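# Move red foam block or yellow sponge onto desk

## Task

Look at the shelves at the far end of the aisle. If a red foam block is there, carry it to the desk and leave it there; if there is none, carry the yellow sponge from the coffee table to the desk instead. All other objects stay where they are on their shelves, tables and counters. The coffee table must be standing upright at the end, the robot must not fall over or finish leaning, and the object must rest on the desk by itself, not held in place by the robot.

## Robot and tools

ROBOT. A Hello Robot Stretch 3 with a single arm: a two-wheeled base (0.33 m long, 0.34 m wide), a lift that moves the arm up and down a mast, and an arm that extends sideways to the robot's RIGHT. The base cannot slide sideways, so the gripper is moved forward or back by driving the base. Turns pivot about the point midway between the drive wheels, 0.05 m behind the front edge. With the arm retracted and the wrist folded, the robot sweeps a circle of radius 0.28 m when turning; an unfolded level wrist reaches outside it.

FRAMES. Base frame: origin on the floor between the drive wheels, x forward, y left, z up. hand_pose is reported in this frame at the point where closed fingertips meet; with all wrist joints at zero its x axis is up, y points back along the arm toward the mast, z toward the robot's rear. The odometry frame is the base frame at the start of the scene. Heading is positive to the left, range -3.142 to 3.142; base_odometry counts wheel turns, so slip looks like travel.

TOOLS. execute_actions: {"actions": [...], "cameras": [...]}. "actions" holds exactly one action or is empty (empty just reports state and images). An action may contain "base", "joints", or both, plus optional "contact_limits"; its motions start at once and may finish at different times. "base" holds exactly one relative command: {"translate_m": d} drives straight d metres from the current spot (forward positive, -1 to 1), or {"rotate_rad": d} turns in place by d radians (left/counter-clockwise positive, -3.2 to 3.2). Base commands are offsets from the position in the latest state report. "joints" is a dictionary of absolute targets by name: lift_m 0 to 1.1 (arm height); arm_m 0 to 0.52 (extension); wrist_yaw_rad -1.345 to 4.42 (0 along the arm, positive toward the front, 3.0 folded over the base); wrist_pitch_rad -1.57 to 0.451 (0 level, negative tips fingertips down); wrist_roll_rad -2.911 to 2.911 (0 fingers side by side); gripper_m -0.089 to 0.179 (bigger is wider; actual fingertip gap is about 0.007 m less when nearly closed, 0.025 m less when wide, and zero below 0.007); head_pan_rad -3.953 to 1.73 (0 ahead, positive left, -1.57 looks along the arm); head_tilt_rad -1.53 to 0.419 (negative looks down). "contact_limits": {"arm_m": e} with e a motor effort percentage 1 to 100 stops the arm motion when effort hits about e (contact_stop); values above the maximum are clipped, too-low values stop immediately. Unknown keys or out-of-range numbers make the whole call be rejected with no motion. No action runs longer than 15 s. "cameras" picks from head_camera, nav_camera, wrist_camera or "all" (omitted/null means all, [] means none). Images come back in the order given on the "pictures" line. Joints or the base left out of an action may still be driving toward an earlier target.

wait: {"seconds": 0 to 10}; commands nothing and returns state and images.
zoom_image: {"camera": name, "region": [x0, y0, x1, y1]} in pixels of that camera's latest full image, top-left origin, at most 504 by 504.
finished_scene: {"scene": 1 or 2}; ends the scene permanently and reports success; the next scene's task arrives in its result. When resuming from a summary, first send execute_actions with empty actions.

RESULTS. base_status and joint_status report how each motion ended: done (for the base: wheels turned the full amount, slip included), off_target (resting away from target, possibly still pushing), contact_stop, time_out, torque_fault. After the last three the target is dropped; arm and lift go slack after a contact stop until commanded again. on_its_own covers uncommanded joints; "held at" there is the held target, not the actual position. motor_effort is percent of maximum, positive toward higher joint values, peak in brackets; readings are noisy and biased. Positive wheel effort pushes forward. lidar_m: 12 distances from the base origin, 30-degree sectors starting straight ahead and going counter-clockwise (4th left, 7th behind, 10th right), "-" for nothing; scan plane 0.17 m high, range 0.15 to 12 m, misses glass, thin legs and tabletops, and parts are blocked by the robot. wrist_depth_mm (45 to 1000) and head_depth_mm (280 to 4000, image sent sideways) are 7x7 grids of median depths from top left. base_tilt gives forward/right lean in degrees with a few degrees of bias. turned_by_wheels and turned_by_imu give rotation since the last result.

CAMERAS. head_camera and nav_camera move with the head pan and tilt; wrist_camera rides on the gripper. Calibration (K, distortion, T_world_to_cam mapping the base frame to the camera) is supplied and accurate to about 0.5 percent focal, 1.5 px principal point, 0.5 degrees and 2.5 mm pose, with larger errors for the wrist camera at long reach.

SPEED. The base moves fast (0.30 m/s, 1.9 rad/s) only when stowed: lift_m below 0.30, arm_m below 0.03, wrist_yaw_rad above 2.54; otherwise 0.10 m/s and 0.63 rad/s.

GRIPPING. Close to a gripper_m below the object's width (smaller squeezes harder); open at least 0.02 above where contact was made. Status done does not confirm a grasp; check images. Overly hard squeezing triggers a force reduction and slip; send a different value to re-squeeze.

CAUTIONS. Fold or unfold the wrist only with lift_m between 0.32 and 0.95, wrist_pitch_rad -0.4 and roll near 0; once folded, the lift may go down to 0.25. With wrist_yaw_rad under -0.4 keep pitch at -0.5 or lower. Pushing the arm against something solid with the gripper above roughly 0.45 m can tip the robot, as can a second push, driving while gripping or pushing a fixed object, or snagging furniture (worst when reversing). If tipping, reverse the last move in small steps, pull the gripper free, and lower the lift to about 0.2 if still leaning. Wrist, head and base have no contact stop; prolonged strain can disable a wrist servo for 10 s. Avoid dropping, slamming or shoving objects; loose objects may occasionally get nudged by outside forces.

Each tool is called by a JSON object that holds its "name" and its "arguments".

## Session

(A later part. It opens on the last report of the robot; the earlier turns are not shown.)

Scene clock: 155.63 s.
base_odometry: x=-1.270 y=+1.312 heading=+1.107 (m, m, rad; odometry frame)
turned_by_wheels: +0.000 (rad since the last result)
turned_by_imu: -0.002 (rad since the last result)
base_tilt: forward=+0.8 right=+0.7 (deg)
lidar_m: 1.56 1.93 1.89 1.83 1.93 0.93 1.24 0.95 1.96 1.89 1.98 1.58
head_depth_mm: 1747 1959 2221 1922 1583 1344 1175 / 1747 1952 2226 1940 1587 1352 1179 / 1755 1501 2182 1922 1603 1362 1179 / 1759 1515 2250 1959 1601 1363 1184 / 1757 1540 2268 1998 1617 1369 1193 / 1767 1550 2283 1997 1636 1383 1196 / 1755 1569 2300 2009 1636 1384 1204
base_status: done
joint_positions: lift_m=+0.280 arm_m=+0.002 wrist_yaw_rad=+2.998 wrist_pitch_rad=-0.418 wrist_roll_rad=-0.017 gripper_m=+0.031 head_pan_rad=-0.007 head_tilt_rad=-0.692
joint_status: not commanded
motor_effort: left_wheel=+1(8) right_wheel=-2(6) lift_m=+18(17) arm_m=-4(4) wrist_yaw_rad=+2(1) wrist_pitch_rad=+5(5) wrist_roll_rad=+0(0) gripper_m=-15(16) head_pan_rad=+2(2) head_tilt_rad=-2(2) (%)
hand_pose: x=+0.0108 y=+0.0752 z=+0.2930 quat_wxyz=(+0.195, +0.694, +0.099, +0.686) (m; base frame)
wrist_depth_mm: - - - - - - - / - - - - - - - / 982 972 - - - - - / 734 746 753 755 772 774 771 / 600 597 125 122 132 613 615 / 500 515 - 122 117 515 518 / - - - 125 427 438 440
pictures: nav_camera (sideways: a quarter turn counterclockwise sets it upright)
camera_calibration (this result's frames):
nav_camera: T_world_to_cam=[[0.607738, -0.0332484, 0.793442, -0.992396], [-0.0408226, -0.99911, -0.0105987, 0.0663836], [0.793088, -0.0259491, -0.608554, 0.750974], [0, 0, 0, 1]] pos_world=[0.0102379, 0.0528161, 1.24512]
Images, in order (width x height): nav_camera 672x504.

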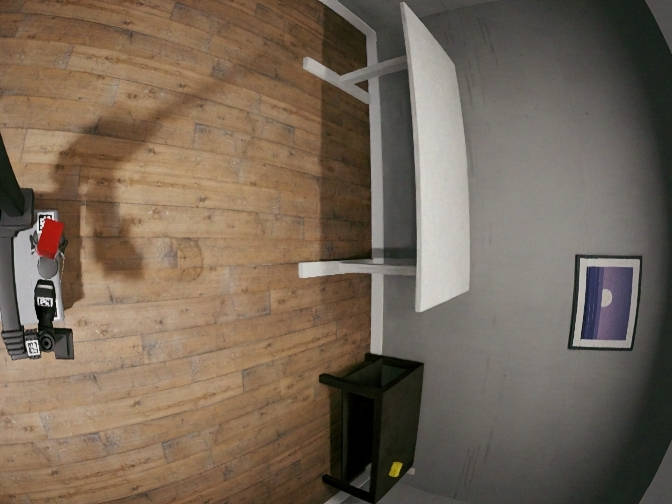

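{"name": "execute_actions", "arguments": {"actions": [{"base":{"rotate_rad":0.4}}], "cameras": []}}

{"name": "execute_actions", "arguments": {"actions": [{"base":{"translate_m":0.75}}], "cameras": []}}

{"name": "execute_actions", "arguments": {"actions": [{"base":{"rotate_rad":1.15},"joints":{"lift_m":0.9,"head_pan_rad":-1.57,"head_tilt_rad":-0.6}}], "cameras": ["head_camera","nav_camera"]}}

Scene clock: 159.70 s.
base_odometry: x=-1.270 y=+1.312 heading=+1.507 (m, m, rad; odometry frame)
turned_by_wheels: +0.400 (rad since the last result)
turned_by_imu: +0.404 (rad since the last result)
base_tilt: forward=+0.7 right=+0.7 (deg)
lidar_m: 1.94 1.95 1.83 1.88 0.95 0.93 0.95 1.15 1.90 1.92 1.59 1.56
head_depth_mm: 1710 1461 2159 1931 1584 1348 1168 / 1779 1489 2240 1934 1593 1359 1182 / 1866 1497 2324 1946 1602 1357 1179 / 1934 1602 2413 1973 1617 1369 1186 / 1992 1638 2463 1974 1623 1374 1193 / 2119 1749 2358 1985 1627 1375 1194 / 2216 2423 2551 2002 1642 1385 1199
base_status: done
joint_positions: lift_m=+0.280 arm_m=+0.002 wrist_yaw_rad=+2.998 wrist_pitch_rad=-0.418 wrist_roll_rad=-0.017 gripper_m=+0.031 head_pan_rad=-0.007 head_tilt_rad=-0.692
joint_status: not commanded
motor_effort: left_wheel=-1(6) right_wheel=+1(8) lift_m=+19(19) arm_m=-4(3) wrist_yaw_rad=+2(1) wrist_pitch_rad=+5(5) wrist_roll_rad=+0(0) gripper_m=-16(16) head_pan_rad=+3(2) head_tilt_rad=-2(3) (%)
hand_pose: x=+0.0108 y=+0.0752 z=+0.2930 quat_wxyz=(+0.195, +0.694, +0.099, +0.686) (m; base frame)
wrist_depth_mm: 804 - - - - - - / 840 971 - - - - - / 853 986 - - - - - / 730 745 747 758 758 767 777 / 596 606 125 122 132 616 622 / 500 518 - 122 117 517 522 / - - - 125 428 443 444
pictures: none
No camera images: the call's "cameras" was empty. Leave "cameras" out to get every camera's image.

Scene clock: 164.00 s.
base_odometry: x=-1.222 y=+2.060 heading=+1.506 (m, m, rad; odometry frame)
turned_by_wheels: +0.000 (rad since the last result)
turned_by_imu: -0.002 (rad since the last result)
base_tilt: forward=+0.8 right=+0.7 (deg)
lidar_m: 1.34 1.21 1.52 1.54 2.00 1.57 1.70 2.36 2.20 1.26 0.95 1.01
head_depth_mm: 1109 1238 1068 842 1475 1349 1176 / 1151 1278 1081 848 1518 1349 1180 / 1197 1321 1085 855 1557 1360 1175 / 1250 1365 1094 859 1610 1362 1185 / 1302 1426 1106 895 1618 1369 1188 / 1367 1474 1115 960 1629 1383 1197 / 1433 1588 1130 1817 1630 1379 1204
base_status: done
joint_positions: lift_m=+0.280 arm_m=+0.002 wrist_yaw_rad=+2.998 wrist_pitch_rad=-0.418 wrist_roll_rad=-0.017 gripper_m=+0.031 head_pan_rad=-0.007 head_tilt_rad=-0.692
joint_status: not commanded
motor_effort: left_wheel=+0(6) right_wheel=+1(9) lift_m=+18(18) arm_m=-4(4) wrist_yaw_rad=+1(2) wrist_pitch_rad=+5(5) wrist_roll_rad=+0(0) gripper_m=-15(15) head_pan_rad=+2(2) head_tilt_rad=-3(1) (%)
hand_pose: x=+0.0108 y=+0.0752 z=+0.2930 quat_wxyz=(+0.195, +0.694, +0.099, +0.686) (m; base frame)
wrist_depth_mm: - - - - - - - / - - - - - - - / 973 968 996 - - - - / 735 743 740 753 758 774 770 / 591 599 125 122 132 616 619 / 496 522 - 123 117 516 520 / - - - 125 428 441 449
pictures: none
No camera images: the call's "cameras" was empty. Leave "cameras" out to get every camera's image.

Scene clock: 170.47 s.
base_odometry: x=-1.222 y=+2.060 heading=+2.656 (m, m, rad; odometry frame)
turned_by_wheels: +1.150 (rad since the last result)
turned_by_imu: +1.164 (rad since the last result)
base_tilt: forward=+0.8 right=+0.7 (deg)
lidar_m: 1.52 1.58 1.63 1.57 2.00 2.28 2.21 1.26 0.95 1.32 1.21 1.60
head_depth_mm: 1116 1245 1258 943 794 - - / 1119 1255 1275 946 800 1493 - / 1118 1251 1287 954 803 1512 - / 1125 1252 1298 963 812 1516 - / 1128 1250 1309 971 817 1514 - / 1127 1259 1321 977 823 1453 1243 / 1130 1258 1338 984 827 1463 1247
base_status: done
joint_positions: lift_m=+0.900 arm_m=+0.002 wrist_yaw_rad=+2.998 wrist_pitch_rad=-0.418 wrist_roll_rad=-0.017 gripper_m=+0.031 head_pan_rad=-1.563 head_tilt_rad=-0.606
joint_status: all done
motor_effort: left_wheel=+0(7) right_wheel=+1(8) lift_m=+30(32) arm_m=-4(4) wrist_yaw_rad=+2(2) wrist_pitch_rad=+5(5) wrist_roll_rad=+0(0) gripper_m=-16(16) head_pan_rad=-2(29) head_tilt_rad=+2(10) (%)
hand_pose: x=+0.0108 y=+0.0751 z=+0.9123 quat_wxyz=(+0.195, +0.694, +0.099, +0.686) (m; base frame)
wrist_depth_mm: - - - - - - - / - - - - - - - / - - - - - - - / - - - - - - - / - - 125 122 132 - - / - - - 123 117 - - / - - - 129 - - -
pictures: head_camera (sideways: a quarter turn clockwise sets it upright), nav_camera (sideways: a quarter turn counterclockwise sets it upright)
camera_calibration (this result's frames):
head_camera: T_world_to_cam=[[0.00806424, 0.588114, -0.808738, 1.07537], [0.999327, 0.0242079, 0.0275687, -0.0350688], [0.0357914, -0.808416, -0.587522, 0.722679], [0, 0, 0, 1]] pos_world=[0.000507463, -0.0473683, 1.29525]
nav_camera: T_world_to_cam=[[-0.0248452, -0.537043, 0.843189, -1.0534], [-0.999595, 0.0250422, -0.013504, 0.076016], [-0.0138631, -0.843183, -0.537448, 0.663388], [0, 0, 0, 1]] pos_world=[0.0590099, -0.00826419, 1.24577]
Images, in order (width x height): head_camera 896x504, nav_camera 672x504.

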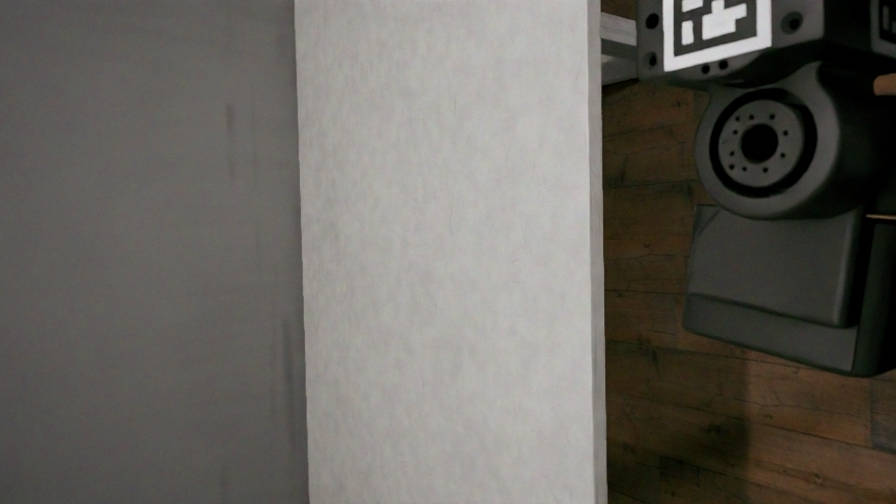

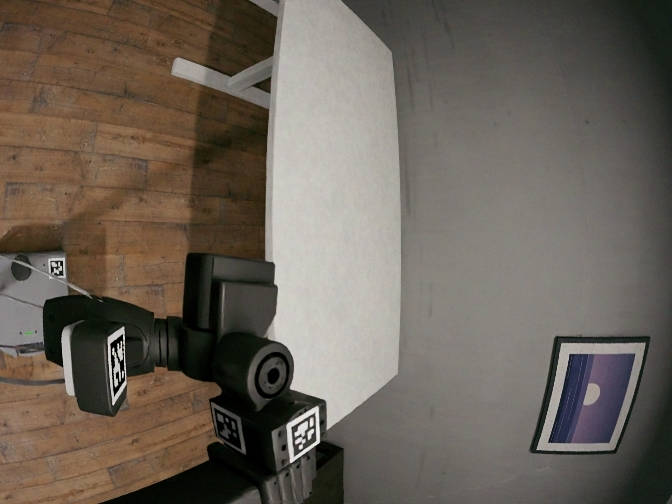

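{"name": "execute_actions", "arguments": {"actions": [{"joints":{"wrist_yaw_rad":0,"lift_m":0.8}}], "cameras": []}}

{"name": "execute_actions", "arguments": {"actions": [{"joints":{"wrist_pitch_rad":0,"arm_m":0.38,"lift_m":0.7}}], "cameras": ["head_camera","wrist_camera"]}}

Scene clock: 175.97 s.
base_odometry: x=-1.222 y=+2.060 heading=+2.656 (m, m, rad; odometry frame)
turned_by_wheels: +0.000 (rad since the last result)
turned_by_imu: +0.000 (rad since the last result)
base_tilt: forward=+0.7 right=+0.6 (deg)
lidar_m: 1.52 1.58 1.63 1.57 2.00 2.28 2.20 1.26 0.95 1.32 1.21 1.60
head_depth_mm: 1120 1244 1263 942 798 1384 1255 / 1122 1252 1275 946 803 1433 1268 / 1120 1251 1287 954 782 521 - / 1122 1254 1295 965 809 1381 1234 / 1123 1255 1314 969 817 1440 1232 / 1127 1254 1325 976 822 1456 1237 / 1127 1261 1332 982 825 1462 1242
base_status: not commanded
joint_positions: lift_m=+0.800 arm_m=+0.002 wrist_yaw_rad=+0.003 wrist_pitch_rad=-0.418 wrist_roll_rad=-0.017 gripper_m=+0.031 head_pan_rad=-1.563 head_tilt_rad=-0.606
joint_status: all done
motor_effort: left_wheel=+0(1) right_wheel=+1(1) lift_m=+18(24) arm_m=-3(4) wrist_yaw_rad=-2(2) wrist_pitch_rad=+5(5) wrist_roll_rad=+0(0) gripper_m=-16(16) head_pan_rad=-2(2) head_tilt_rad=+2(1) (%)
hand_pose: x=-0.0209 y=-0.3713 z=+0.8129 quat_wxyz=(+0.698, +0.149, -0.685, -0.145) (m; base frame)
wrist_depth_mm: - - - 991 992 960 951 / 709 720 733 737 752 767 - / 489 493 498 509 510 514 525 / 393 393 379 382 389 390 394 / - - - 122 132 - - / - - - 122 117 - - / 981 995 999 129 949 - -
pictures: none
No camera images: the call's "cameras" was empty. Leave "cameras" out to get every camera's image.

Scene clock: 179.97 s.
base_odometry: x=-1.222 y=+2.060 heading=+2.656 (m, m, rad; odometry frame)
turned_by_wheels: +0.000 (rad since the last result)
turned_by_imu: +0.000 (rad since the last result)
base_tilt: forward=+0.7 right=+0.6 (deg)
lidar_m: 1.52 1.58 1.63 1.57 2.01 2.28 2.20 1.26 0.95 1.31 1.21 1.60
head_depth_mm: 1122 1246 1262 944 795 1455 - / 1122 1250 1271 986 1199 1400 1224 / 1124 1252 1287 988 1582 1427 1224 / 1125 1254 1299 927 812 1437 1226 / 1124 1252 1312 968 816 1439 1234 / 1123 1252 1328 974 821 1452 1242 / 1132 1261 1336 986 825 1463 1245
base_status: not commanded
joint_positions: lift_m=+0.700 arm_m=+0.380 wrist_yaw_rad=+0.001 wrist_pitch_rad=-0.025 wrist_roll_rad=-0.017 gripper_m=+0.031 head_pan_rad=-1.563 head_tilt_rad=-0.606
joint_status: all done
motor_effort: left_wheel=-1(1) right_wheel=+1(1) lift_m=+19(17) arm_m=+4(3) wrist_yaw_rad=+0(1) wrist_pitch_rad=+7(9) wrist_roll_rad=+0(0) gripper_m=-16(16) head_pan_rad=-2(2) head_tilt_rad=+2(1) (%)
hand_pose: x=-0.0211 y=-0.7802 z=+0.8085 quat_wxyz=(+0.713, +0.010, -0.701, -0.009) (m; base frame)
wrist_depth_mm: 697 683 672 667 658 652 622 / 719 716 697 675 672 661 649 / 740 728 727 701 690 684 672 / 667 706 730 722 715 707 687 / 394 403 381 122 132 460 475 / 281 295 194 122 117 311 319 / 217 221 223 129 221 236 239
pictures: head_camera (sideways: a quarter turn clockwise sets it upright), wrist_camera
camera_calibration (this result's frames):
head_camera: T_world_to_cam=[[0.00815181, 0.588112, -0.808738, 1.07537], [0.99933, 0.0240591, 0.0275687, -0.0350688], [0.035671, -0.808421, -0.587522, 0.72268], [0, 0, 0, 1]] pos_world=[0.000500411, -0.0473675, 1.29525]
wrist_camera: T_world_to_cam=[[-0.997418, -0.0544721, 0.0468049, -0.0977514], [-0.0571653, 0.207654, -0.976531, 0.982372], [0.0434744, -0.976685, -0.210231, -0.428117], [0, 0, 0, 1]] pos_world=[-0.0227292, -0.627453, 0.873888]
Images, in order (width x height): head_camera 896x504, wrist_camera 644x364.

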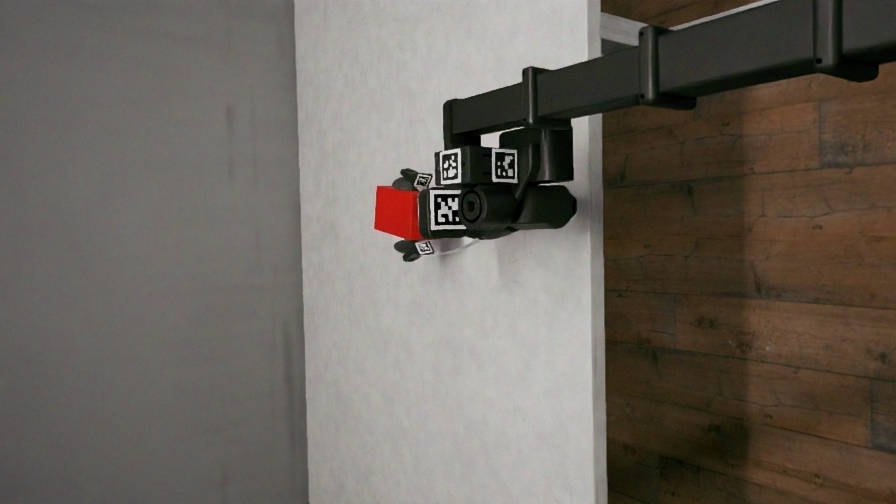

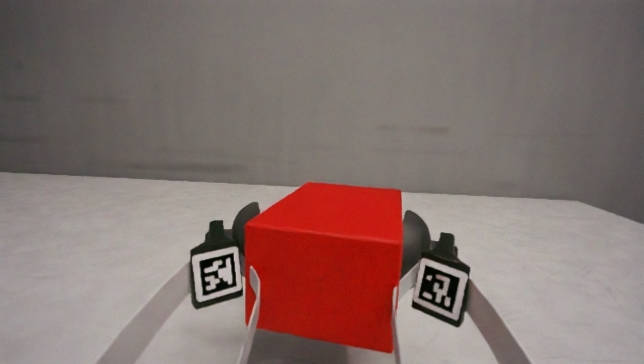

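Lower until contact.

{"name": "execute_actions", "arguments": {"actions": [{"joints":{"lift_m":0.66}}], "cameras": ["wrist_camera"]}}

Scene clock: 182.70 s.
base_odometry: x=-1.222 y=+2.060 heading=+2.656 (m, m, rad; odometry frame)
turned_by_wheels: +0.000 (rad since the last result)
turned_by_imu: +0.000 (rad since the last result)
base_tilt: forward=+0.7 right=+0.7 (deg)
lidar_m: 1.52 1.58 1.62 1.57 2.01 2.28 2.20 1.26 0.95 1.32 1.21 1.59
head_depth_mm: 1118 1245 1265 942 795 1383 - / 1121 1240 1272 983 - 1408 1221 / 1126 1246 1285 971 1601 1440 1220 / 1124 1257 1299 929 811 1440 1228 / 1125 1253 1311 965 815 1449 1231 / 1121 1250 1328 976 824 1455 1237 / 1133 1259 1336 984 825 1452 1245
base_status: not commanded
joint_positions: lift_m=+0.660 arm_m=+0.380 wrist_yaw_rad=+0.001 wrist_pitch_rad=-0.025 wrist_roll_rad=-0.017 gripper_m=+0.031 head_pan_rad=-1.563 head_tilt_rad=-0.606
joint_status: all done
motor_effort: left_wheel=-1(1) right_wheel=+1(1) lift_m=+18(18) arm_m=+3(3) wrist_yaw_rad=+0(0) wrist_pitch_rad=+8(7) wrist_roll_rad=+0(0) gripper_m=-16(16) head_pan_rad=-1(2) head_tilt_rad=+1(2) (%)
hand_pose: x=-0.0211 y=-0.7802 z=+0.7685 quat_wxyz=(+0.713, +0.010, -0.701, -0.009) (m; base frame)
wrist_depth_mm: 691 683 674 667 657 641 643 / 718 706 702 688 679 669 658 / 747 747 711 716 698 684 683 / 491 514 548 571 602 642 691 / 291 298 280 122 132 339 350 / 206 216 160 122 117 231 235 / 160 163 164 129 163 174 176
pictures: wrist_camera
camera_calibration (this result's frames):
wrist_camera: T_world_to_cam=[[-0.997418, -0.0544705, 0.0468067, -0.0958798], [-0.0571652, 0.207618, -0.976538, 0.943297], [0.0434746, -0.976692, -0.210196, -0.43656], [0, 0, 0, 1]] pos_world=[-0.0227292, -0.627453, 0.83389]
Images, in order (width x height): wrist_camera 644x364.

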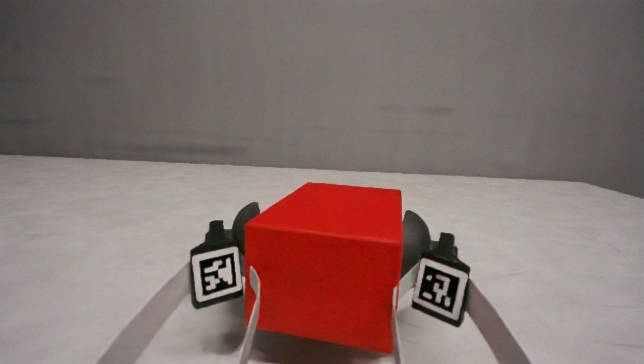

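{"name": "execute_actions", "arguments": {"actions": [{"joints":{"lift_m":0.635}}], "cameras": []}}

{"name": "execute_actions", "arguments": {"actions": [{"joints":{"gripper_m":0.15}}], "cameras": []}}

{"name": "execute_actions", "arguments": {"actions": [{"joints":{"arm_m":0.1,"lift_m":0.7}}], "cameras": ["head_camera"]}}

Scene clock: 186.20 s.
base_odometry: x=-1.222 y=+2.060 heading=+2.656 (m, m, rad; odometry frame)
turned_by_wheels: +0.000 (rad since the last result)
turned_by_imu: +0.000 (rad since the last result)
base_tilt: forward=+0.7 right=+0.6 (deg)
lidar_m: 1.52 1.58 1.63 1.57 2.01 2.29 2.20 1.26 0.95 1.31 1.21 1.60
head_depth_mm: 1118 1248 1266 943 799 1380 - / 1122 1247 1270 968 - 1408 1223 / 1126 1254 1282 954 1609 1435 1232 / 1125 1247 1301 947 814 1441 1226 / 1129 1245 1313 970 819 1448 1234 / 1126 1253 1320 977 822 1457 1235 / 1132 1264 1340 984 826 1461 1247
base_status: not commanded
joint_positions: lift_m=+0.650 arm_m=+0.380 wrist_yaw_rad=+0.001 wrist_pitch_rad=+0.001 wrist_roll_rad=-0.018 gripper_m=+0.031 head_pan_rad=-1.563 head_tilt_rad=-0.605
joint_status: lift_m contact_stop (moved -0.011 of -0.025)
on_its_own: lift_m is slack since a contact_stop, until your next command for it (your +0.635 is given up)
motor_effort: left_wheel=+1(4) right_wheel=-1(3) lift_m=+23(26) arm_m=+3(3) wrist_yaw_rad=+0(0) wrist_pitch_rad=+0(7) wrist_roll_rad=+0(2) gripper_m=-16(16) head_pan_rad=-3(2) head_tilt_rad=+1(2) (%)
hand_pose: x=-0.0212 y=-0.7809 z=+0.7645 quat_wxyz=(+0.714, +0.000, -0.700, +0.000) (m; base frame)
wrist_depth_mm: 703 688 685 670 664 653 642 / 718 710 698 683 676 668 663 / 733 727 720 709 704 691 678 / 519 548 586 627 664 698 696 / 295 299 283 122 132 348 361 / 204 213 159 122 117 229 233 / 156 159 160 129 159 170 173
pictures: none
No camera images: the call's "cameras" was empty. Leave "cameras" out to get every camera's image.

not run: a stop came earlier in this reply.

not run: a stop came earlier in this reply.

{"name": "execute_actions", "arguments": {"actions": [{"joints":{"gripper_m":0.15,"lift_m":0.655}}], "cameras": []}}

{"name": "execute_actions", "arguments": {"actions": [{"joints":{"arm_m":0.1,"lift_m":0.7}}], "cameras": ["head_camera"]}}

Scene clock: 189.50 s.
base_odometry: x=-1.222 y=+2.060 heading=+2.656 (m, m, rad; odometry frame)
turned_by_wheels: +0.000 (rad since the last result)
turned_by_imu: +0.000 (rad since the last result)
base_tilt: forward=+0.7 right=+0.8 (deg)
lidar_m: 1.52 1.58 1.63 1.57 2.00 2.28 2.20 1.26 0.95 1.31 1.21 1.60
head_depth_mm: 1119 1251 1262 941 797 1388 - / 1121 1244 1268 983 - 1403 1217 / 1122 1245 1289 1010 1605 1428 1221 / 1122 1254 1307 999 813 1440 1230 / 1124 1254 1303 970 817 1450 1230 / 1127 1255 1324 976 822 1458 1240 / 1128 1252 1335 984 828 1466 1250
base_status: not commanded
joint_positions: lift_m=+0.655 arm_m=+0.380 wrist_yaw_rad=+0.001 wrist_pitch_rad=-0.019 wrist_roll_rad=-0.017 gripper_m=+0.150 head_pan_rad=-1.563 head_tilt_rad=-0.605
joint_status: all done
motor_effort: left_wheel=+0(0) right_wheel=+0(1) lift_m=+30(31) arm_m=+3(3) wrist_yaw_rad=+0(0) wrist_pitch_rad=+6(6) wrist_roll_rad=+0(0) gripper_m=+1(82) head_pan_rad=-2(1) head_tilt_rad=+2(2) (%)
hand_pose: x=-0.0212 y=-0.7804 z=+0.7644 quat_wxyz=(+0.713, +0.008, -0.701, -0.007) (m; base frame)
wrist_depth_mm: 694 688 676 660 656 648 645 / 724 703 697 687 674 674 662 / 746 732 718 712 699 685 679 / 478 505 533 565 598 636 693 / 283 316 298 179 294 360 340 / 211 - 195 130 205 - 228 / 148 155 151 131 157 160 170
pictures: none
No camera images: the call's "cameras" was empty. Leave "cameras" out to get every camera's image.

Scene clock: 192.77 s.
base_odometry: x=-1.222 y=+2.060 heading=+2.656 (m, m, rad; odometry frame)
turned_by_wheels: +0.000 (rad since the last result)
turned_by_imu: +0.000 (rad since the last result)
base_tilt: forward=+0.8 right=+0.8 (deg)
lidar_m: 1.52 1.57 1.62 1.57 2.00 2.29 2.20 1.26 0.95 1.31 1.21 1.60
head_depth_mm: 1120 1248 1260 941 798 1413 - / 1119 1250 1272 950 829 1478 - / 1124 1248 1288 918 806 - - / 1124 1249 1304 961 813 1439 1232 / 1123 1253 1314 966 820 1445 1236 / 1128 1253 1324 975 822 1445 1236 / 1131 1260 1335 984 827 1462 1249
base_status: not commanded
joint_positions: lift_m=+0.700 arm_m=+0.100 wrist_yaw_rad=+0.001 wrist_pitch_rad=-0.019 wrist_roll_rad=-0.017 gripper_m=+0.150 head_pan_rad=-1.563 head_tilt_rad=-0.605
joint_status: all done
motor_effort: left_wheel=+0(0) right_wheel=+0(0) lift_m=+29(27) arm_m=-4(4) wrist_yaw_rad=+0(1) wrist_pitch_rad=+6(6) wrist_roll_rad=+0(0) gripper_m=+0(0) head_pan_rad=-2(1) head_tilt_rad=+1(2) (%)
hand_pose: x=-0.0212 y=-0.5010 z=+0.8094 quat_wxyz=(+0.713, +0.008, -0.701, -0.007) (m; base frame)
wrist_depth_mm: 964 966 934 958 936 925 911 / - - 987 970 966 947 917 / - - - 992 993 957 955 / 687 730 767 818 863 991 993 / 406 457 429 413 459 512 489 / 303 - 298 304 313 - 330 / 239 235 234 232 237 231 246
pictures: head_camera (sideways: a quarter turn clockwise sets it upright)
camera_calibration (this result's frames):
head_camera: T_world_to_cam=[[0.00817666, 0.58777, -0.808987, 1.0757], [0.999331, 0.024033, 0.0275617, -0.0350598], [0.0356424, -0.808671, -0.58718, 0.722234], [0, 0, 0, 1]] pos_world=[0.000498642, -0.0473701, 1.29527]
Images, in order (width x height): head_camera 896x504.

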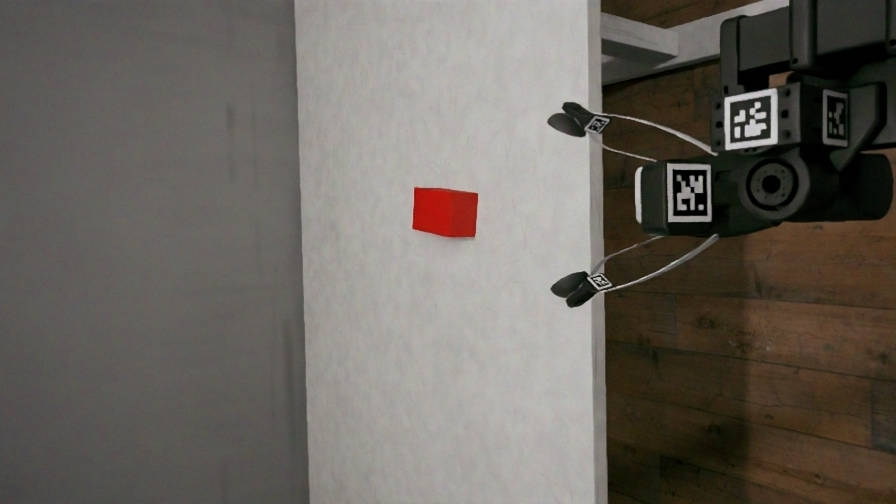

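{"name": "finished_scene", "arguments": {"scene": 1}}

The scene is finished: the task was done.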